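## Task

Move to the front side of cabinet AJ03 and come to a stop near it, with its name plate shown upright, close to the centre of the wrist_camera image, and big enough that a person could read it without effort. The robot must not fall or be left leaning, and a result that holds only because the robot is still holding it does not count.

## Robot and tools

ROBOT. TidyBot++: a mobile base (0.54 m long, 0.50 m wide, 0.38 m high) on four powered casters, carrying one seven-joint arm with a two-finger gripper. The shoulder sits 0.12 m ahead of the base centre and 0.68 m above the floor. Two cameras: base_camera, fixed on the base and looking forward and down (644x364 pixels), and wrist_camera, a fisheye on the hand that looks along the hand's pointing direction (644x476). The arm begins folded with the hand pointing down; folded, the wrist sticks out up to 0.08 m beyond the base front and the elbow reaches up to 1.15 m high.

FRAMES. Base frame: origin on the floor below the base centre, x forward, y left, z up. hand_pose is reported in it, as the point between the finger pads; the hand's own z axis runs along the fingers and its y axis is the opening direction. The odometry frame is the base frame as it was when the scene began. Heading is positive to the left, between -3.142 and 3.142.

execute_actions. Arguments: "actions", a list holding one action or none (none just reports state and images), and optional "cameras", a list from "base_camera", "wrist_camera", "all" (omitted, null or ["all"] gives both; [] gives none). An action may contain "base", "joints" and "speeds"; its motions start together.
- "base": exactly one key, each a relative offset from where the base last measured itself, not a target place. translate_m: metres straight ahead (positive forward), -2 to 2. strafe_m: metres sideways without turning (positive left), -2 to 2. rotate_rad: radians turned in place (positive counter-clockwise seen from above, i.e. left), -6.3 to 6.3.
- "joints": absolute targets by name, radians. joint_1_rad any angle (spins the whole arm about vertical; positive is clockwise from above, opposite to rotate_rad). joint_2_rad shoulder, -2.249 to 2.249. joint_3_rad any angle (rolls the upper arm). joint_4_rad elbow, -2.579 to 2.579. joint_5_rad any angle (rolls the forearm). joint_6_rad wrist, -2.099 to 2.099. joint_7_rad any angle (rolls the hand; with hand down, positive is counter-clockwise from above). gripper_pos 0 (open, about 85 mm gap) to 1 (closed, squeezing hard). Unbounded joints go the short way round, so turn in steps under half a turn. Tolerances for done: 0.039 for joints 1-4, 0.056 for 5-7, 0.03 for the gripper.
- "speeds": optional caps for that action only: translate_m and strafe_m 0.05 to 0.5 m/s, rotate_rad 0.1 to 1.57 rad/s; the maximum is the default.
A base move needing more than 8.667 s at its top speed is refused; any action ends after 15 s. An unknown key or out-of-range number refuses the whole call and nothing moves. Anything left out of an action may still be driving toward its earlier target.

ARM GEOMETRY. Upper arm 0.42 m, forearm 0.31 m, hand 0.31 m to the hand point. With joint_1_rad = 0, joint_3_rad = 3.14, joint_5_rad = 0 (near the start pose) the arm moves in the vertical plane of the base x axis. Tilt from vertical, forward positive: upper arm = joint_2_rad; forearm = joint_2_rad - joint_4_rad; hand = that minus joint_6_rad. The hand point's forward and upward offsets from the shoulder are the sums of length times sin and length times cos of those tilts. A hand tilt of about 1.57 points the hand, and the wrist camera, straight forward. Arm joints move at up to 1.39 rad/s (1.22 for joints 5-7).

wait: "seconds", 0 to 10; sends nothing new and returns the same report as an empty action.
zoom_image: "camera" (base_camera or wrist_camera) and "region" [x0, y0, x1, y1] in pixels of that camera's newest full image, origin top-left, at most 504 by 504. Useful for checking that the plate text is legible.
finished_scene: "scene", 1 or 2. Ends that scene for good once the last command has been held, reports whether the goal was met, and gives the next task. Finish only when the plate is properly framed and the robot stands level.

RESULTS. base_status and joint_status tell how each motion of the last accepted action ended: "done"; "off_target" (stopped away from target, maybe still pushing); "contact_stop" or "time_out" (target dropped, holding position). A base "done" only means the wheels turned enough; slip or a blockage can leave it short. "joint command not followed" with a "cause:" line means a self-collision check withheld the arm targets; such joints read "not_followed" and may be retried with later actions. on_its_own lists motion nobody commanded. Also reported: joint_positions, hand_pose, base_odometry (wheel counting, drifts a few centimetres and degrees over many moves), base_tilt in degrees (forward and right positive, with a fixed bias up to about 1 degree), motor_effort in percent with the peak in brackets, motor temperatures per arm joint, and a "pictures" line naming the images in order. Camera calibration is given; poses may be slightly off, more so for the wrist camera.

CAUTIONS. Do not let the arm snag on anything about 0.8 m or higher while the base moves: the robot can tip. Pushing or pulling sideways with a raised hand can lift wheels; retract the arm or back off to level it. A blocked base keeps shoving until it times out; avoid driving into cabinets. Hard hits can trip a joint torque sensor (limits 104.5 N m for joints 1-4, 51.3 for 5-7), freezing the arm 10 s while the base keeps going. "ARM HIT" flags the arm striking itself or the base; nothing prevents the arm reaching the base. Motors heat under load: MOTOR HOT from 60 °C, OVER-TEMPERATURE FAULT at 75 °C, when the arm sags. Joint friction can leave joints slightly short; resend each joint its last command plus the remaining error. Drops, slams and hard pushes are penalized, and shorter robot motion is better.

Each tool is called after "Emit:" in YAML: its name, and indented under it one key for each argument.

## Session

Emit:
execute_actions:
  actions:
    - {"joints":{"joint_2_rad":0,"joint_4_rad":-1.57,"joint_6_rad":0}}

Scene clock: 2.23 s.
Motor temperatures (°C, as the motors report them): [30 30 29 31 36 34 42]
base_odometry: x=+0.000 y=+0.000 heading=+0.000 (m, m, rad; odometry frame)
base_tilt: forward=+0.2 right=-0.9 (deg)
base_status: not commanded
joint_positions: joint_1_rad=-0.010 joint_2_rad=-0.013 joint_3_rad=+3.183 joint_4_rad=-1.591 joint_5_rad=+0.036 joint_6_rad=-0.020 joint_7_rad=+1.568 gripper_pos=+0.000
joint_status: all done
motor_effort: joint_1_rad=+1(0) joint_2_rad=-21(21) joint_3_rad=+1(0) joint_4_rad=+22(23) joint_5_rad=-1(1) joint_6_rad=+9(11) joint_7_rad=+0(0) (%)
hand_pose: x=+0.7394 y=-0.0187 z=+1.0915 quat_wxyz=(+0.023, +0.717, +0.000, +0.697) (m; base frame)
pictures: base_camera, wrist_camera
camera_calibration (this result's frames):
wrist_camera: T_world_to_cam=[[-0.0807366, -0.994488, 0.0668996, -0.0416797], [-0.00859982, -0.0664212, -0.997755, 1.15382], [0.996698, -0.0811307, -0.0031898, -0.608472], [0, 0, 0, 1]] pos_world=[0.61302, -0.0141777, 1.15208]
Images, in order (width x height): base_camera 644x364, wrist_camera 644x476.

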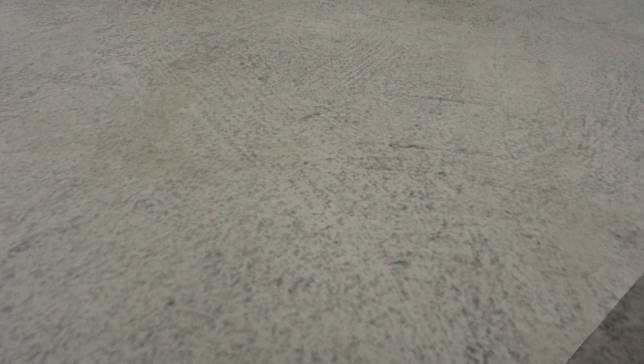

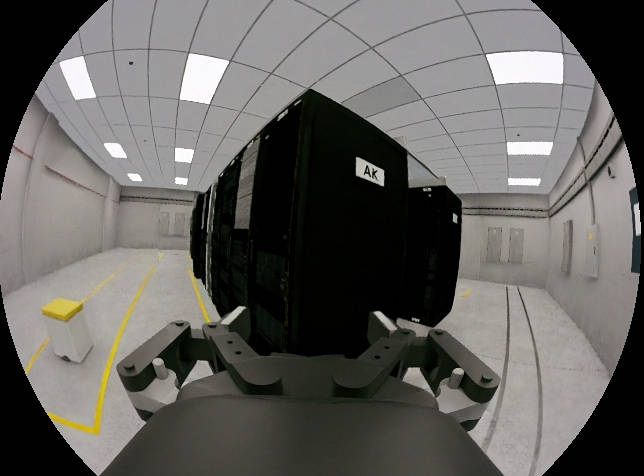

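Emit:
zoom_image:
  camera: "wrist_camera"
  region: [180, 80, 560, 360]

Region (180, 80, 560, 360) of wrist_camera's 644x476 image, scaled by 1.326; it fills the top 371 rows of this view, and the rest is white.

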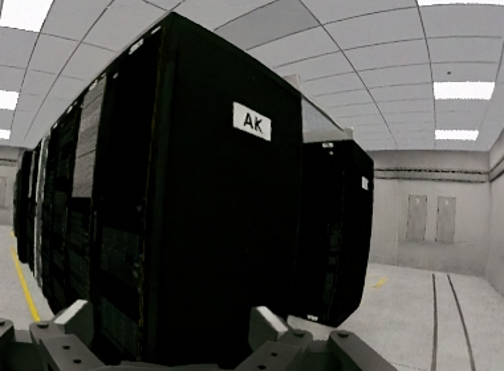

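Emit:
execute_actions:
  actions:
    - {"base":{"rotate_rad":0.6},"joints":{"joint_2_rad":-0.5,"joint_4_rad":-1.2,"joint_6_rad":-0.7}}
  cameras: []

Emit:
execute_actions:
  actions:
    - {"base":{"translate_m":0.7}}

Emit:
execute_actions:
  actions:
    - {"base":{"strafe_m":-2}}

Scene clock: 15.47 s.
Motor temperatures (°C, as the motors report them): [30 30 29 31 36 34 42]
base_odometry: x=+0.000 y=+0.000 heading=+0.599 (m, m, rad; odometry frame)
base_tilt: forward=+0.1 right=-0.9 (deg)
base_status: done
joint_positions: joint_1_rad=-0.015 joint_2_rad=-0.503 joint_3_rad=+3.180 joint_4_rad=-1.212 joint_5_rad=+0.036 joint_6_rad=-0.676 joint_7_rad=+1.568 gripper_pos=+0.000
joint_status: all done
motor_effort: joint_1_rad=+0(3) joint_2_rad=+2(24) joint_3_rad=-1(4) joint_4_rad=+16(24) joint_5_rad=-1(0) joint_6_rad=+9(10) joint_7_rad=+0(0) (%)
hand_pose: x=+0.4268 y=-0.0237 z=+1.3466 quat_wxyz=(+0.018, +0.638, -0.014, +0.769) (m; base frame)
pictures: none
No camera images: the call's "cameras" was empty. Leave "cameras" out to get every camera's image.

Scene clock: 18.23 s.
Motor temperatures (°C, as the motors report them): [30 30 29 31 36 34 42]
base_odometry: x=+0.578 y=+0.396 heading=+0.600 (m, m, rad; odometry frame)
base_tilt: forward=+0.1 right=-0.9 (deg)
base_status: done
joint_positions: joint_1_rad=-0.015 joint_2_rad=-0.497 joint_3_rad=+3.180 joint_4_rad=-1.212 joint_5_rad=+0.036 joint_6_rad=-0.680 joint_7_rad=+1.568 gripper_pos=+0.000
joint_status: not commanded
motor_effort: joint_1_rad=+0(1) joint_2_rad=+2(7) joint_3_rad=+0(0) joint_4_rad=+17(18) joint_5_rad=-1(1) joint_6_rad=+9(10) joint_7_rad=+0(0) (%)
hand_pose: x=+0.4312 y=-0.0236 z=+1.3434 quat_wxyz=(+0.018, +0.642, -0.014, +0.766) (m; base frame)
pictures: base_camera, wrist_camera
camera_calibration (this result's frames):
wrist_camera: T_world_to_cam=[[-0.100549, -0.994587, 0.0262055, -0.0251407], [0.193089, -0.0453453, -0.980133, 1.29202], [0.976016, -0.0934916, 0.196603, -0.56063], [0, 0, 0, 1]] pos_world=[0.295181, -0.0188316, 1.37724]
Images, in order (width x height): base_camera 644x364, wrist_camera 644x476.

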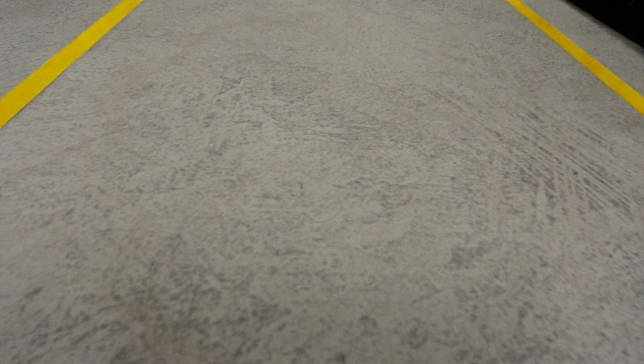

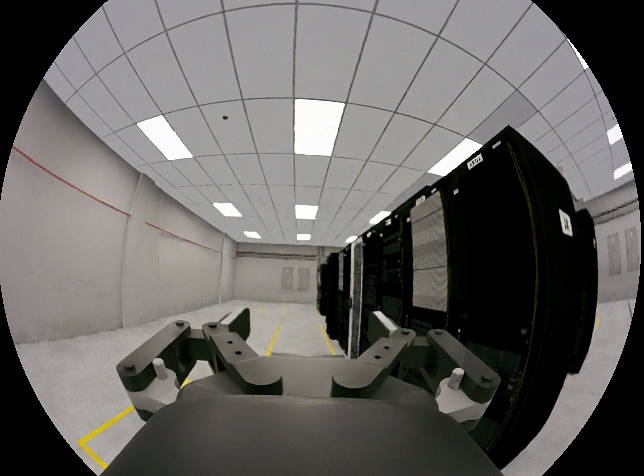

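Scene clock: 23.60 s.
Motor temperatures (°C, as the motors report them): [30 30 29 31 36 34 42]
base_odometry: x=+1.708 y=-1.255 heading=+0.600 (m, m, rad; odometry frame)
base_tilt: forward=+0.1 right=-0.9 (deg)
base_status: done
joint_positions: joint_1_rad=-0.015 joint_2_rad=-0.497 joint_3_rad=+3.180 joint_4_rad=-1.212 joint_5_rad=+0.036 joint_6_rad=-0.680 joint_7_rad=+1.568 gripper_pos=+0.000
joint_status: not commanded
motor_effort: joint_1_rad=+0(0) joint_2_rad=+2(3) joint_3_rad=+0(3) joint_4_rad=+17(16) joint_5_rad=-1(0) joint_6_rad=+10(10) joint_7_rad=+0(0) (%)
hand_pose: x=+0.4312 y=-0.0236 z=+1.3434 quat_wxyz=(+0.018, +0.642, -0.014, +0.766) (m; base frame)
pictures: base_camera, wrist_camera
camera_calibration (this result's frames):
wrist_camera: T_world_to_cam=[[-0.100579, -0.994584, 0.0262121, -0.0251492], [0.192888, -0.0453384, -0.980173, 1.2921], [0.976052, -0.0935284, 0.196404, -0.560369], [0, 0, 0, 1]] pos_world=[0.295188, -0.0188416, 1.3772]
Images, in order (width x height): base_camera 644x364, wrist_camera 644x476.

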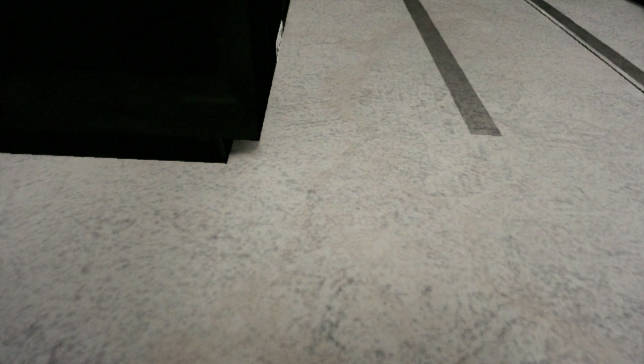

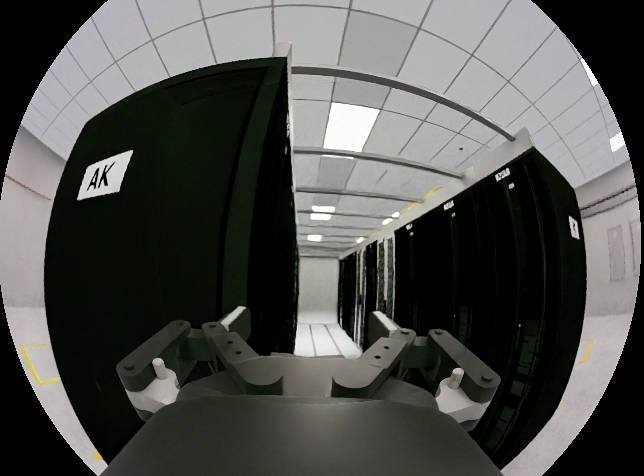

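This inner aisle appears to be the rear; the fronts face outward.

Emit:
execute_actions:
  actions:
    - {"base":{"strafe_m":-1.5},"joints":{"joint_1_rad":1.2}}

Emit:
execute_actions:
  actions:
    - {"base":{"strafe_m":-1.5},"joints":{"joint_1_rad":-0.5}}

Scene clock: 34.17 s.
Motor temperatures (°C, as the motors report them): [30 30 29 31 36 34 42]
base_odometry: x=+2.555 y=-2.492 heading=+0.601 (m, m, rad; odometry frame)
base_tilt: forward=+0.1 right=-0.9 (deg)
base_status: done
joint_positions: joint_1_rad=+1.190 joint_2_rad=-0.496 joint_3_rad=+3.180 joint_4_rad=-1.212 joint_5_rad=+0.036 joint_6_rad=-0.681 joint_7_rad=+1.568 gripper_pos=+0.000
joint_status: all done
motor_effort: joint_1_rad=-1(1) joint_2_rad=+1(3) joint_3_rad=-1(3) joint_4_rad=+17(17) joint_5_rad=-1(0) joint_6_rad=+10(10) joint_7_rad=+0(0) (%)
hand_pose: x=+0.2090 y=-0.3008 z=+1.3426 quat_wxyz=(+0.449, +0.522, -0.376, +0.620) (m; base frame)
pictures: base_camera, wrist_camera
camera_calibration (this result's frames):
wrist_camera: T_world_to_cam=[[-0.964704, -0.26201, 0.0264163, 0.0775071], [0.0258929, -0.194204, -0.980619, 1.31241], [0.262062, -0.945323, 0.194133, -0.473228], [0, 0, 0, 1]] pos_world=[0.164804, -0.172171, 1.3768]
Images, in order (width x height): base_camera 644x364, wrist_camera 644x476.

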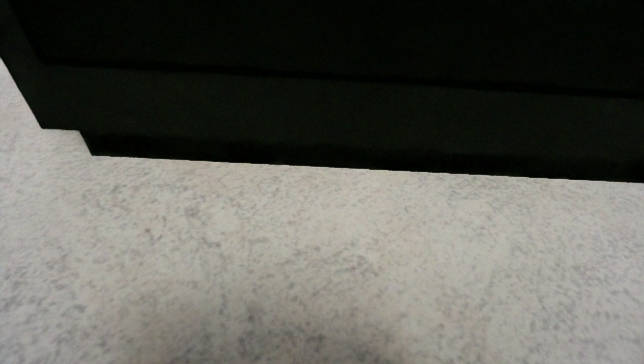

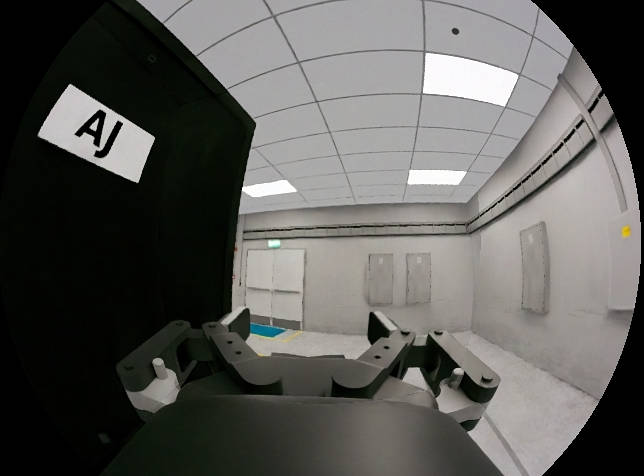

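Scene clock: 38.53 s.
Motor temperatures (°C, as the motors report them): [30 30 29 31 36 34 42]
base_odometry: x=+3.403 y=-3.730 heading=+0.601 (m, m, rad; odometry frame)
base_tilt: forward=+0.1 right=-0.9 (deg)
base_status: done
joint_positions: joint_1_rad=-0.490 joint_2_rad=-0.503 joint_3_rad=+3.180 joint_4_rad=-1.212 joint_5_rad=+0.036 joint_6_rad=-0.681 joint_7_rad=+1.568 gripper_pos=+0.000
joint_status: all done
motor_effort: joint_1_rad=+0(0) joint_2_rad=+2(5) joint_3_rad=+0(2) joint_4_rad=+17(17) joint_5_rad=-1(1) joint_6_rad=+10(10) joint_7_rad=+0(0) (%)
hand_pose: x=+0.4037 y=+0.1198 z=+1.3450 quat_wxyz=(-0.163, +0.626, +0.137, +0.750) (m; base frame)
pictures: base_camera, wrist_camera
camera_calibration (this result's frames):
wrist_camera: T_world_to_cam=[[0.365412, -0.930495, 0.0255391, -0.0801861], [0.19668, 0.0503624, -0.979173, 1.29113], [0.90983, 0.362825, 0.201413, -0.555146], [0, 0, 0, 1]] pos_world=[0.28045, 0.0617837, 1.3781]
Images, in order (width x height): base_camera 644x364, wrist_camera 644x476.

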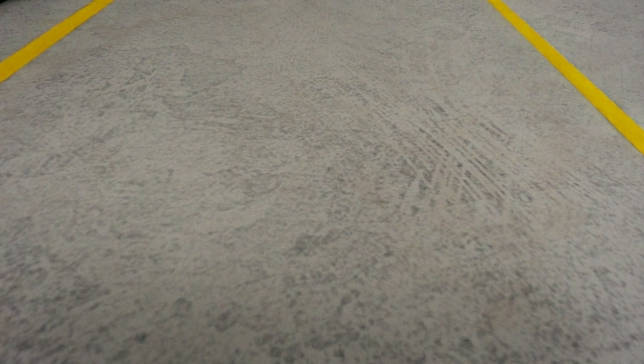

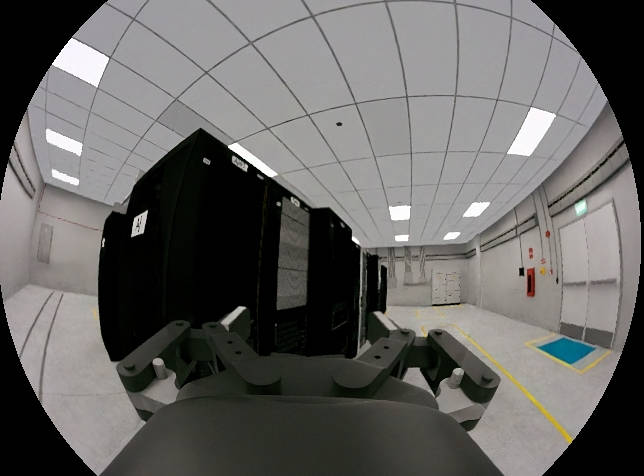

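Emit:
execute_actions:
  actions:
    - {"base":{"translate_m":1.3},"joints":{"joint_1_rad":-1.2,"joint_2_rad":-0.2,"joint_4_rad":-0.2,"joint_6_rad":-1.2}}

Scene clock: 44.57 s.
Motor temperatures (°C, as the motors report them): [30 30 29 31 36 34 42]
base_odometry: x=+4.476 y=-2.995 heading=+0.600 (m, m, rad; odometry frame)
base_tilt: forward=+0.2 right=-0.9 (deg)
base_status: done
joint_positions: joint_1_rad=-1.188 joint_2_rad=-0.206 joint_3_rad=+3.180 joint_4_rad=-0.223 joint_5_rad=+0.036 joint_6_rad=-1.176 joint_7_rad=+1.568 gripper_pos=+0.000
joint_status: all done
motor_effort: joint_1_rad=+0(1) joint_2_rad=+2(6) joint_3_rad=+1(2) joint_4_rad=+6(18) joint_5_rad=-1(1) joint_6_rad=+9(10) joint_7_rad=+0(0) (%)
hand_pose: x=+0.2184 y=+0.1841 z=+1.5230 quat_wxyz=(-0.440, +0.479, +0.294, +0.701) (m; base frame)
pictures: base_camera, wrist_camera
camera_calibration (this result's frames):
wrist_camera: T_world_to_cam=[[0.870606, -0.491976, 0.00224216, -0.112739], [0.19329, 0.33785, -0.921139, 1.35807], [0.45242, 0.802382, 0.389228, -0.712766], [0, 0, 0, 1]] pos_world=[0.15812, 0.0576213, 1.52865]
Images, in order (width x height): base_camera 644x364, wrist_camera 644x476.

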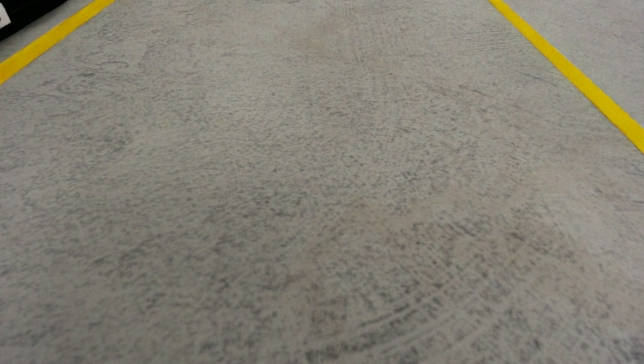

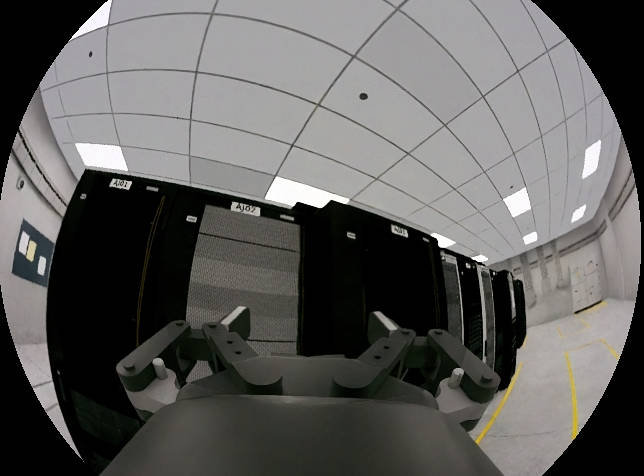

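Emit:
execute_actions:
  actions:
    - {"base":{"translate_m":1.0},"joints":{"joint_1_rad":-1.68,"joint_2_rad":0.2,"joint_4_rad":0,"joint_6_rad":-0.7}}

Scene clock: 50.07 s.
Motor temperatures (°C, as the motors report them): [30 30 29 31 36 35 42]
base_odometry: x=+5.302 y=-2.431 heading=+0.600 (m, m, rad; odometry frame)
base_tilt: forward=+0.1 right=-0.9 (deg)
base_status: done
joint_positions: joint_1_rad=-1.671 joint_2_rad=+0.203 joint_3_rad=+3.180 joint_4_rad=-0.023 joint_5_rad=+0.036 joint_6_rad=-0.723 joint_7_rad=+1.568 gripper_pos=+0.000
joint_status: all done
motor_effort: joint_1_rad=+0(1) joint_2_rad=-16(21) joint_3_rad=+0(1) joint_4_rad=+9(11) joint_5_rad=-1(0) joint_6_rad=+8(8) joint_7_rad=+0(0) (%)
hand_pose: x=+0.0924 y=+0.4079 z=+1.5814 quat_wxyz=(-0.636, +0.314, +0.332, +0.622) (m; base frame)
pictures: base_camera, wrist_camera
camera_calibration (this result's frames):
wrist_camera: T_world_to_cam=[[0.999462, -0.0308929, 0.0109865, -0.106945], [0.0273372, 0.600122, -0.799441, 1.07655], [0.0181038, 0.799311, 0.600644, -1.15108], [0, 0, 0, 1]] pos_world=[0.0982963, 0.270703, 1.5532]
Images, in order (width x height): base_camera 644x364, wrist_camera 644x476.

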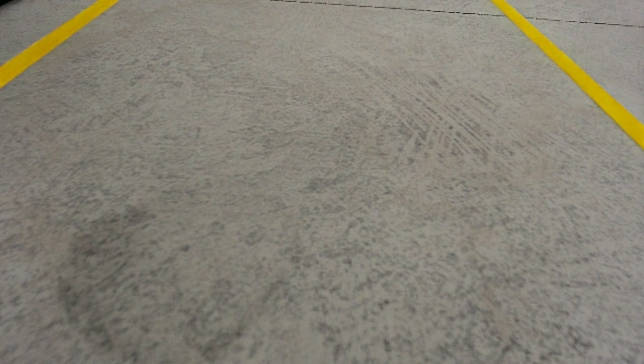

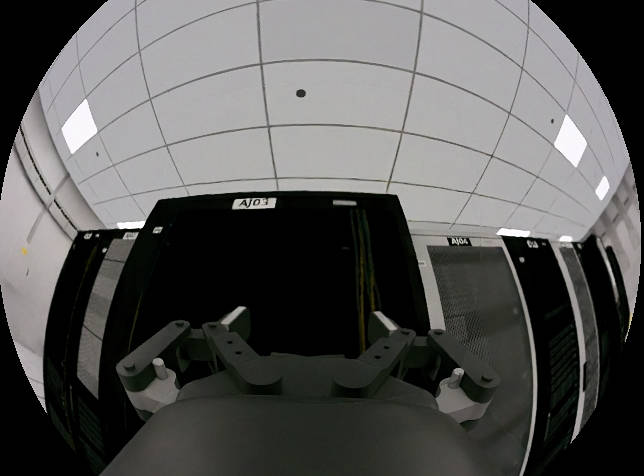

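Emit:
execute_actions:
  actions:
    - {"base":{"translate_m":-0.2},"joints":{"joint_2_rad":0.05}}
  cameras: []

Emit:
execute_actions:
  actions:
    - {"base":{"strafe_m":0.22}}

Scene clock: 54.90 s.
Motor temperatures (°C, as the motors report them): [30 30 29 31 36 35 42]
base_odometry: x=+5.137 y=-2.544 heading=+0.600 (m, m, rad; odometry frame)
base_tilt: forward=+0.1 right=-0.9 (deg)
base_status: done
joint_positions: joint_1_rad=-1.672 joint_2_rad=+0.048 joint_3_rad=+3.180 joint_4_rad=-0.009 joint_5_rad=+0.036 joint_6_rad=-0.718 joint_7_rad=+1.568 gripper_pos=+0.000
joint_status: all done
motor_effort: joint_1_rad=+1(2) joint_2_rad=-7(19) joint_3_rad=+0(1) joint_4_rad=+5(10) joint_5_rad=-1(0) joint_6_rad=+7(8) joint_7_rad=+0(0) (%)
hand_pose: x=+0.1070 y=+0.2564 z=+1.6382 quat_wxyz=(-0.664, +0.263, +0.272, +0.645) (m; base frame)
pictures: none
No camera images: the call's "cameras" was empty. Leave "cameras" out to get every camera's image.

Scene clock: 56.83 s.
Motor temperatures (°C, as the motors report them): [30 30 29 31 36 35 42]
base_odometry: x=+5.012 y=-2.362 heading=+0.601 (m, m, rad; odometry frame)
base_tilt: forward=+0.1 right=-0.9 (deg)
base_status: done
joint_positions: joint_1_rad=-1.672 joint_2_rad=+0.057 joint_3_rad=+3.180 joint_4_rad=-0.009 joint_5_rad=+0.036 joint_6_rad=-0.718 joint_7_rad=+1.568 gripper_pos=+0.000
joint_status: not commanded
motor_effort: joint_1_rad=+1(0) joint_2_rad=-6(13) joint_3_rad=+0(0) joint_4_rad=+5(6) joint_5_rad=-1(0) joint_6_rad=+7(8) joint_7_rad=+0(0) (%)
hand_pose: x=+0.1062 y=+0.2642 z=+1.6361 quat_wxyz=(-0.663, +0.265, +0.275, +0.644) (m; base frame)
pictures: base_camera, wrist_camera
camera_calibration (this result's frames):
wrist_camera: T_world_to_cam=[[0.999507, -0.0298165, -0.00986275, -0.0919688], [0.0147727, 0.723501, -0.690165, 0.996077], [0.027714, 0.689679, 0.723585, -1.24247], [0, 0, 0, 1]] pos_world=[0.111643, 0.133498, 1.58558]
Images, in order (width x height): base_camera 644x364, wrist_camera 644x476.

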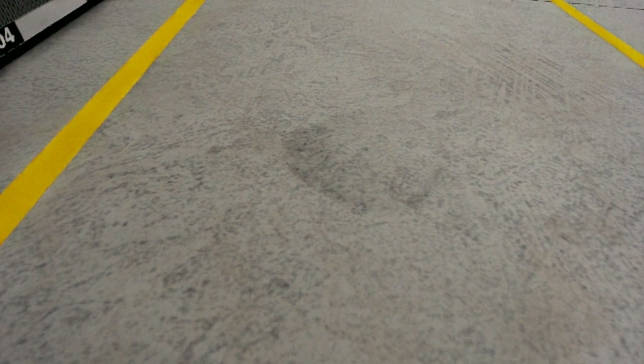

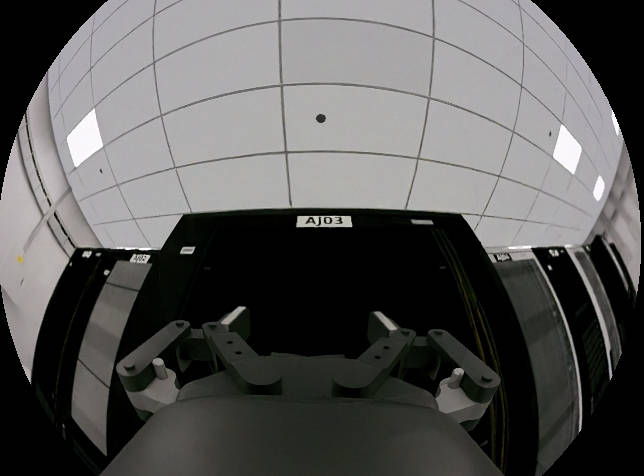

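Emit:
execute_actions:
  actions:
    - {"base":{"strafe_m":-0.42},"joints":{"joint_4_rad":-2.2,"joint_6_rad":-0.3,"joint_2_rad":0}}
  cameras: []

Emit:
execute_actions:
  actions:
    - {"joints":{"joint_2_rad":1.3,"joint_4_rad":-1.6,"joint_6_rad":0.8}}
  cameras: []

Emit:
execute_actions:
  actions:
    - {"joints":{"joint_1_rad":-1.6,"joint_2_rad":1.9,"joint_4_rad":-1.0,"joint_6_rad":1.0}}

Scene clock: 66.03 s.
Motor temperatures (°C, as the motors report them): [30 30 29 31 36 35 42]
base_odometry: x=+5.250 y=-2.709 heading=+0.600 (m, m, rad; odometry frame)
base_tilt: forward=+0.1 right=-0.9 (deg)
base_status: done
joint_positions: joint_1_rad=-1.673 joint_2_rad=+0.013 joint_3_rad=+3.180 joint_4_rad=-2.179 joint_5_rad=+0.036 joint_6_rad=-0.325 joint_7_rad=+1.568 gripper_pos=+0.000
joint_status: all done
motor_effort: joint_1_rad=+0(1) joint_2_rad=-16(25) joint_3_rad=+1(1) joint_4_rad=+16(24) joint_5_rad=-1(2) joint_6_rad=+6(10) joint_7_rad=+0(0) (%)
hand_pose: x=+0.0931 y=+0.4430 z=+0.6673 quat_wxyz=(-0.217, +0.641, +0.703, +0.218) (m; base frame)
pictures: none
No camera images: the call's "cameras" was empty. Leave "cameras" out to get every camera's image.

Scene clock: 68.60 s.
Motor temperatures (°C, as the motors report them): [30 30 29 31 36 35 42]
base_odometry: x=+5.250 y=-2.709 heading=+0.600 (m, m, rad; odometry frame)
base_tilt: forward=+0.1 right=-0.9 (deg)
base_status: not commanded
joint_positions: joint_1_rad=-1.673 joint_2_rad=+1.296 joint_3_rad=+3.180 joint_4_rad=-1.626 joint_5_rad=+0.036 joint_6_rad=+0.775 joint_7_rad=+1.568 gripper_pos=+0.000
joint_status: all done
motor_effort: joint_1_rad=+1(1) joint_2_rad=-43(45) joint_3_rad=+0(0) joint_4_rad=+8(18) joint_5_rad=-1(1) joint_6_rad=+8(8) joint_7_rad=+0(0) (%)
hand_pose: x=+0.0562 y=+0.7319 z=+0.3193 quat_wxyz=(-0.345, +0.574, +0.666, +0.329) (m; base frame)
pictures: none
No camera images: the call's "cameras" was empty. Leave "cameras" out to get every camera's image.

Scene clock: 70.67 s.
Motor temperatures (°C, as the motors report them): [30 30 29 31 36 35 42]
base_odometry: x=+5.250 y=-2.709 heading=+0.600 (m, m, rad; odometry frame)
base_tilt: forward=+0.1 right=-0.9 (deg)
base_status: not commanded
joint_positions: joint_1_rad=-1.611 joint_2_rad=+1.898 joint_3_rad=+3.180 joint_4_rad=-1.025 joint_5_rad=+0.036 joint_6_rad=+0.976 joint_7_rad=+1.568 gripper_pos=+0.000
joint_status: all done
motor_effort: joint_1_rad=+0(2) joint_2_rad=-43(47) joint_3_rad=-1(1) joint_4_rad=+9(10) joint_5_rad=-1(1) joint_6_rad=+10(9) joint_7_rad=+0(0) (%)
hand_pose: x=+0.0887 y=+0.7552 z=+0.1247 quat_wxyz=(-0.402, +0.550, +0.618, +0.392) (m; base frame)
pictures: base_camera, wrist_camera
camera_calibration (this result's frames):
wrist_camera: T_world_to_cam=[[0.994522, 0.0518496, 0.0907579, -0.148468], [0.103051, -0.341094, -0.934364, 0.424599], [-0.0174894, 0.938598, -0.344569, -0.537778], [0, 0, 0, 1]] pos_world=[0.0944935, 0.657284, 0.224903]
Images, in order (width x height): base_camera 644x364, wrist_camera 644x476.

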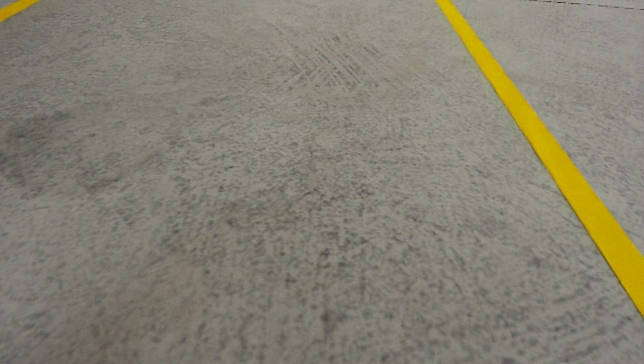

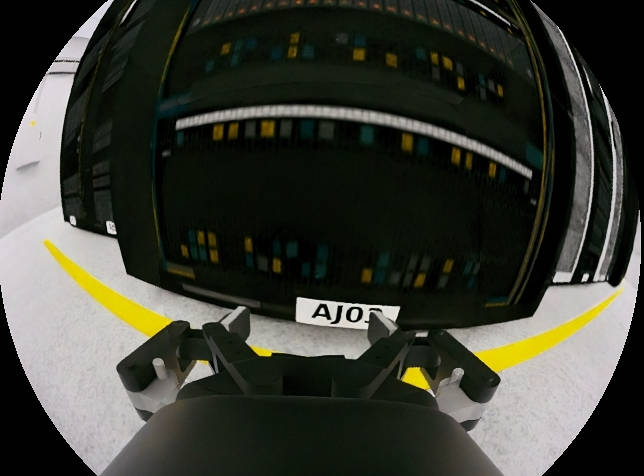

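Emit:
execute_actions:
  actions:
    - {"base":{"strafe_m":-0.05},"joints":{"joint_6_rad":0.8,"joint_1_rad":-1.55}}

Scene clock: 74.20 s.
Motor temperatures (°C, as the motors report them): [30 31 29 31 36 35 42]
base_odometry: x=+5.278 y=-2.751 heading=+0.600 (m, m, rad; odometry frame)
base_tilt: forward=+0.1 right=-0.9 (deg)
base_status: done
joint_positions: joint_1_rad=-1.550 joint_2_rad=+1.904 joint_3_rad=+3.180 joint_4_rad=-1.016 joint_5_rad=+0.036 joint_6_rad=+0.814 joint_7_rad=+1.568 gripper_pos=+0.000
joint_status: all done
motor_effort: joint_1_rad=+1(3) joint_2_rad=-42(47) joint_3_rad=-1(1) joint_4_rad=+9(10) joint_5_rad=-1(1) joint_6_rad=+8(8) joint_7_rad=+0(0) (%)
hand_pose: x=+0.1372 y=+0.7339 z=+0.0782 quat_wxyz=(-0.341, +0.599, +0.630, +0.358) (m; base frame)
pictures: base_camera, wrist_camera
camera_calibration (this result's frames):
wrist_camera: T_world_to_cam=[[0.995395, -0.000789491, 0.09585, -0.153267], [0.0831291, -0.490739, -0.867332, 0.476184], [0.0477221, 0.871306, -0.488414, -0.481312], [0, 0, 0, 1]] pos_world=[0.135946, 0.652931, 0.192621]
Images, in order (width x height): base_camera 644x364, wrist_camera 644x476.

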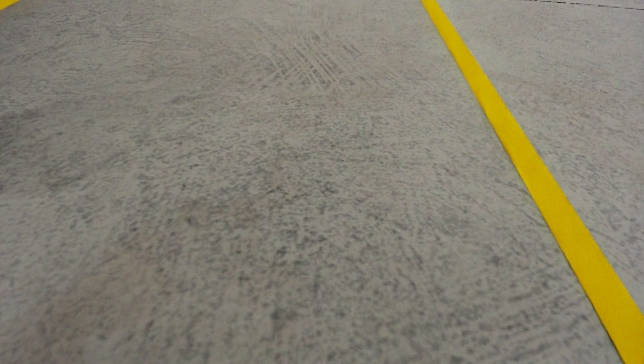

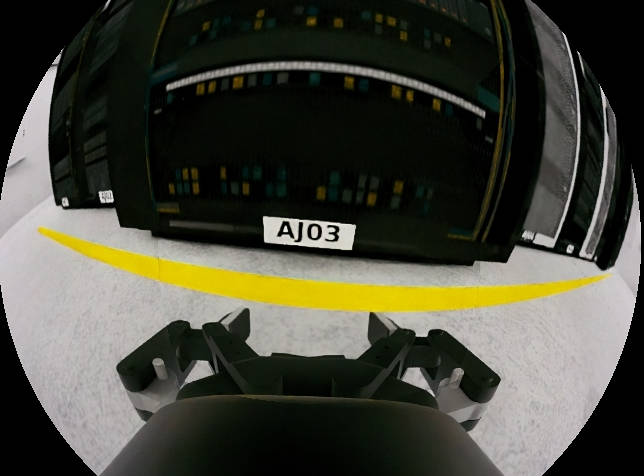

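Emit:
finished_scene:
  scene: 1

The scene is finished: the task was done.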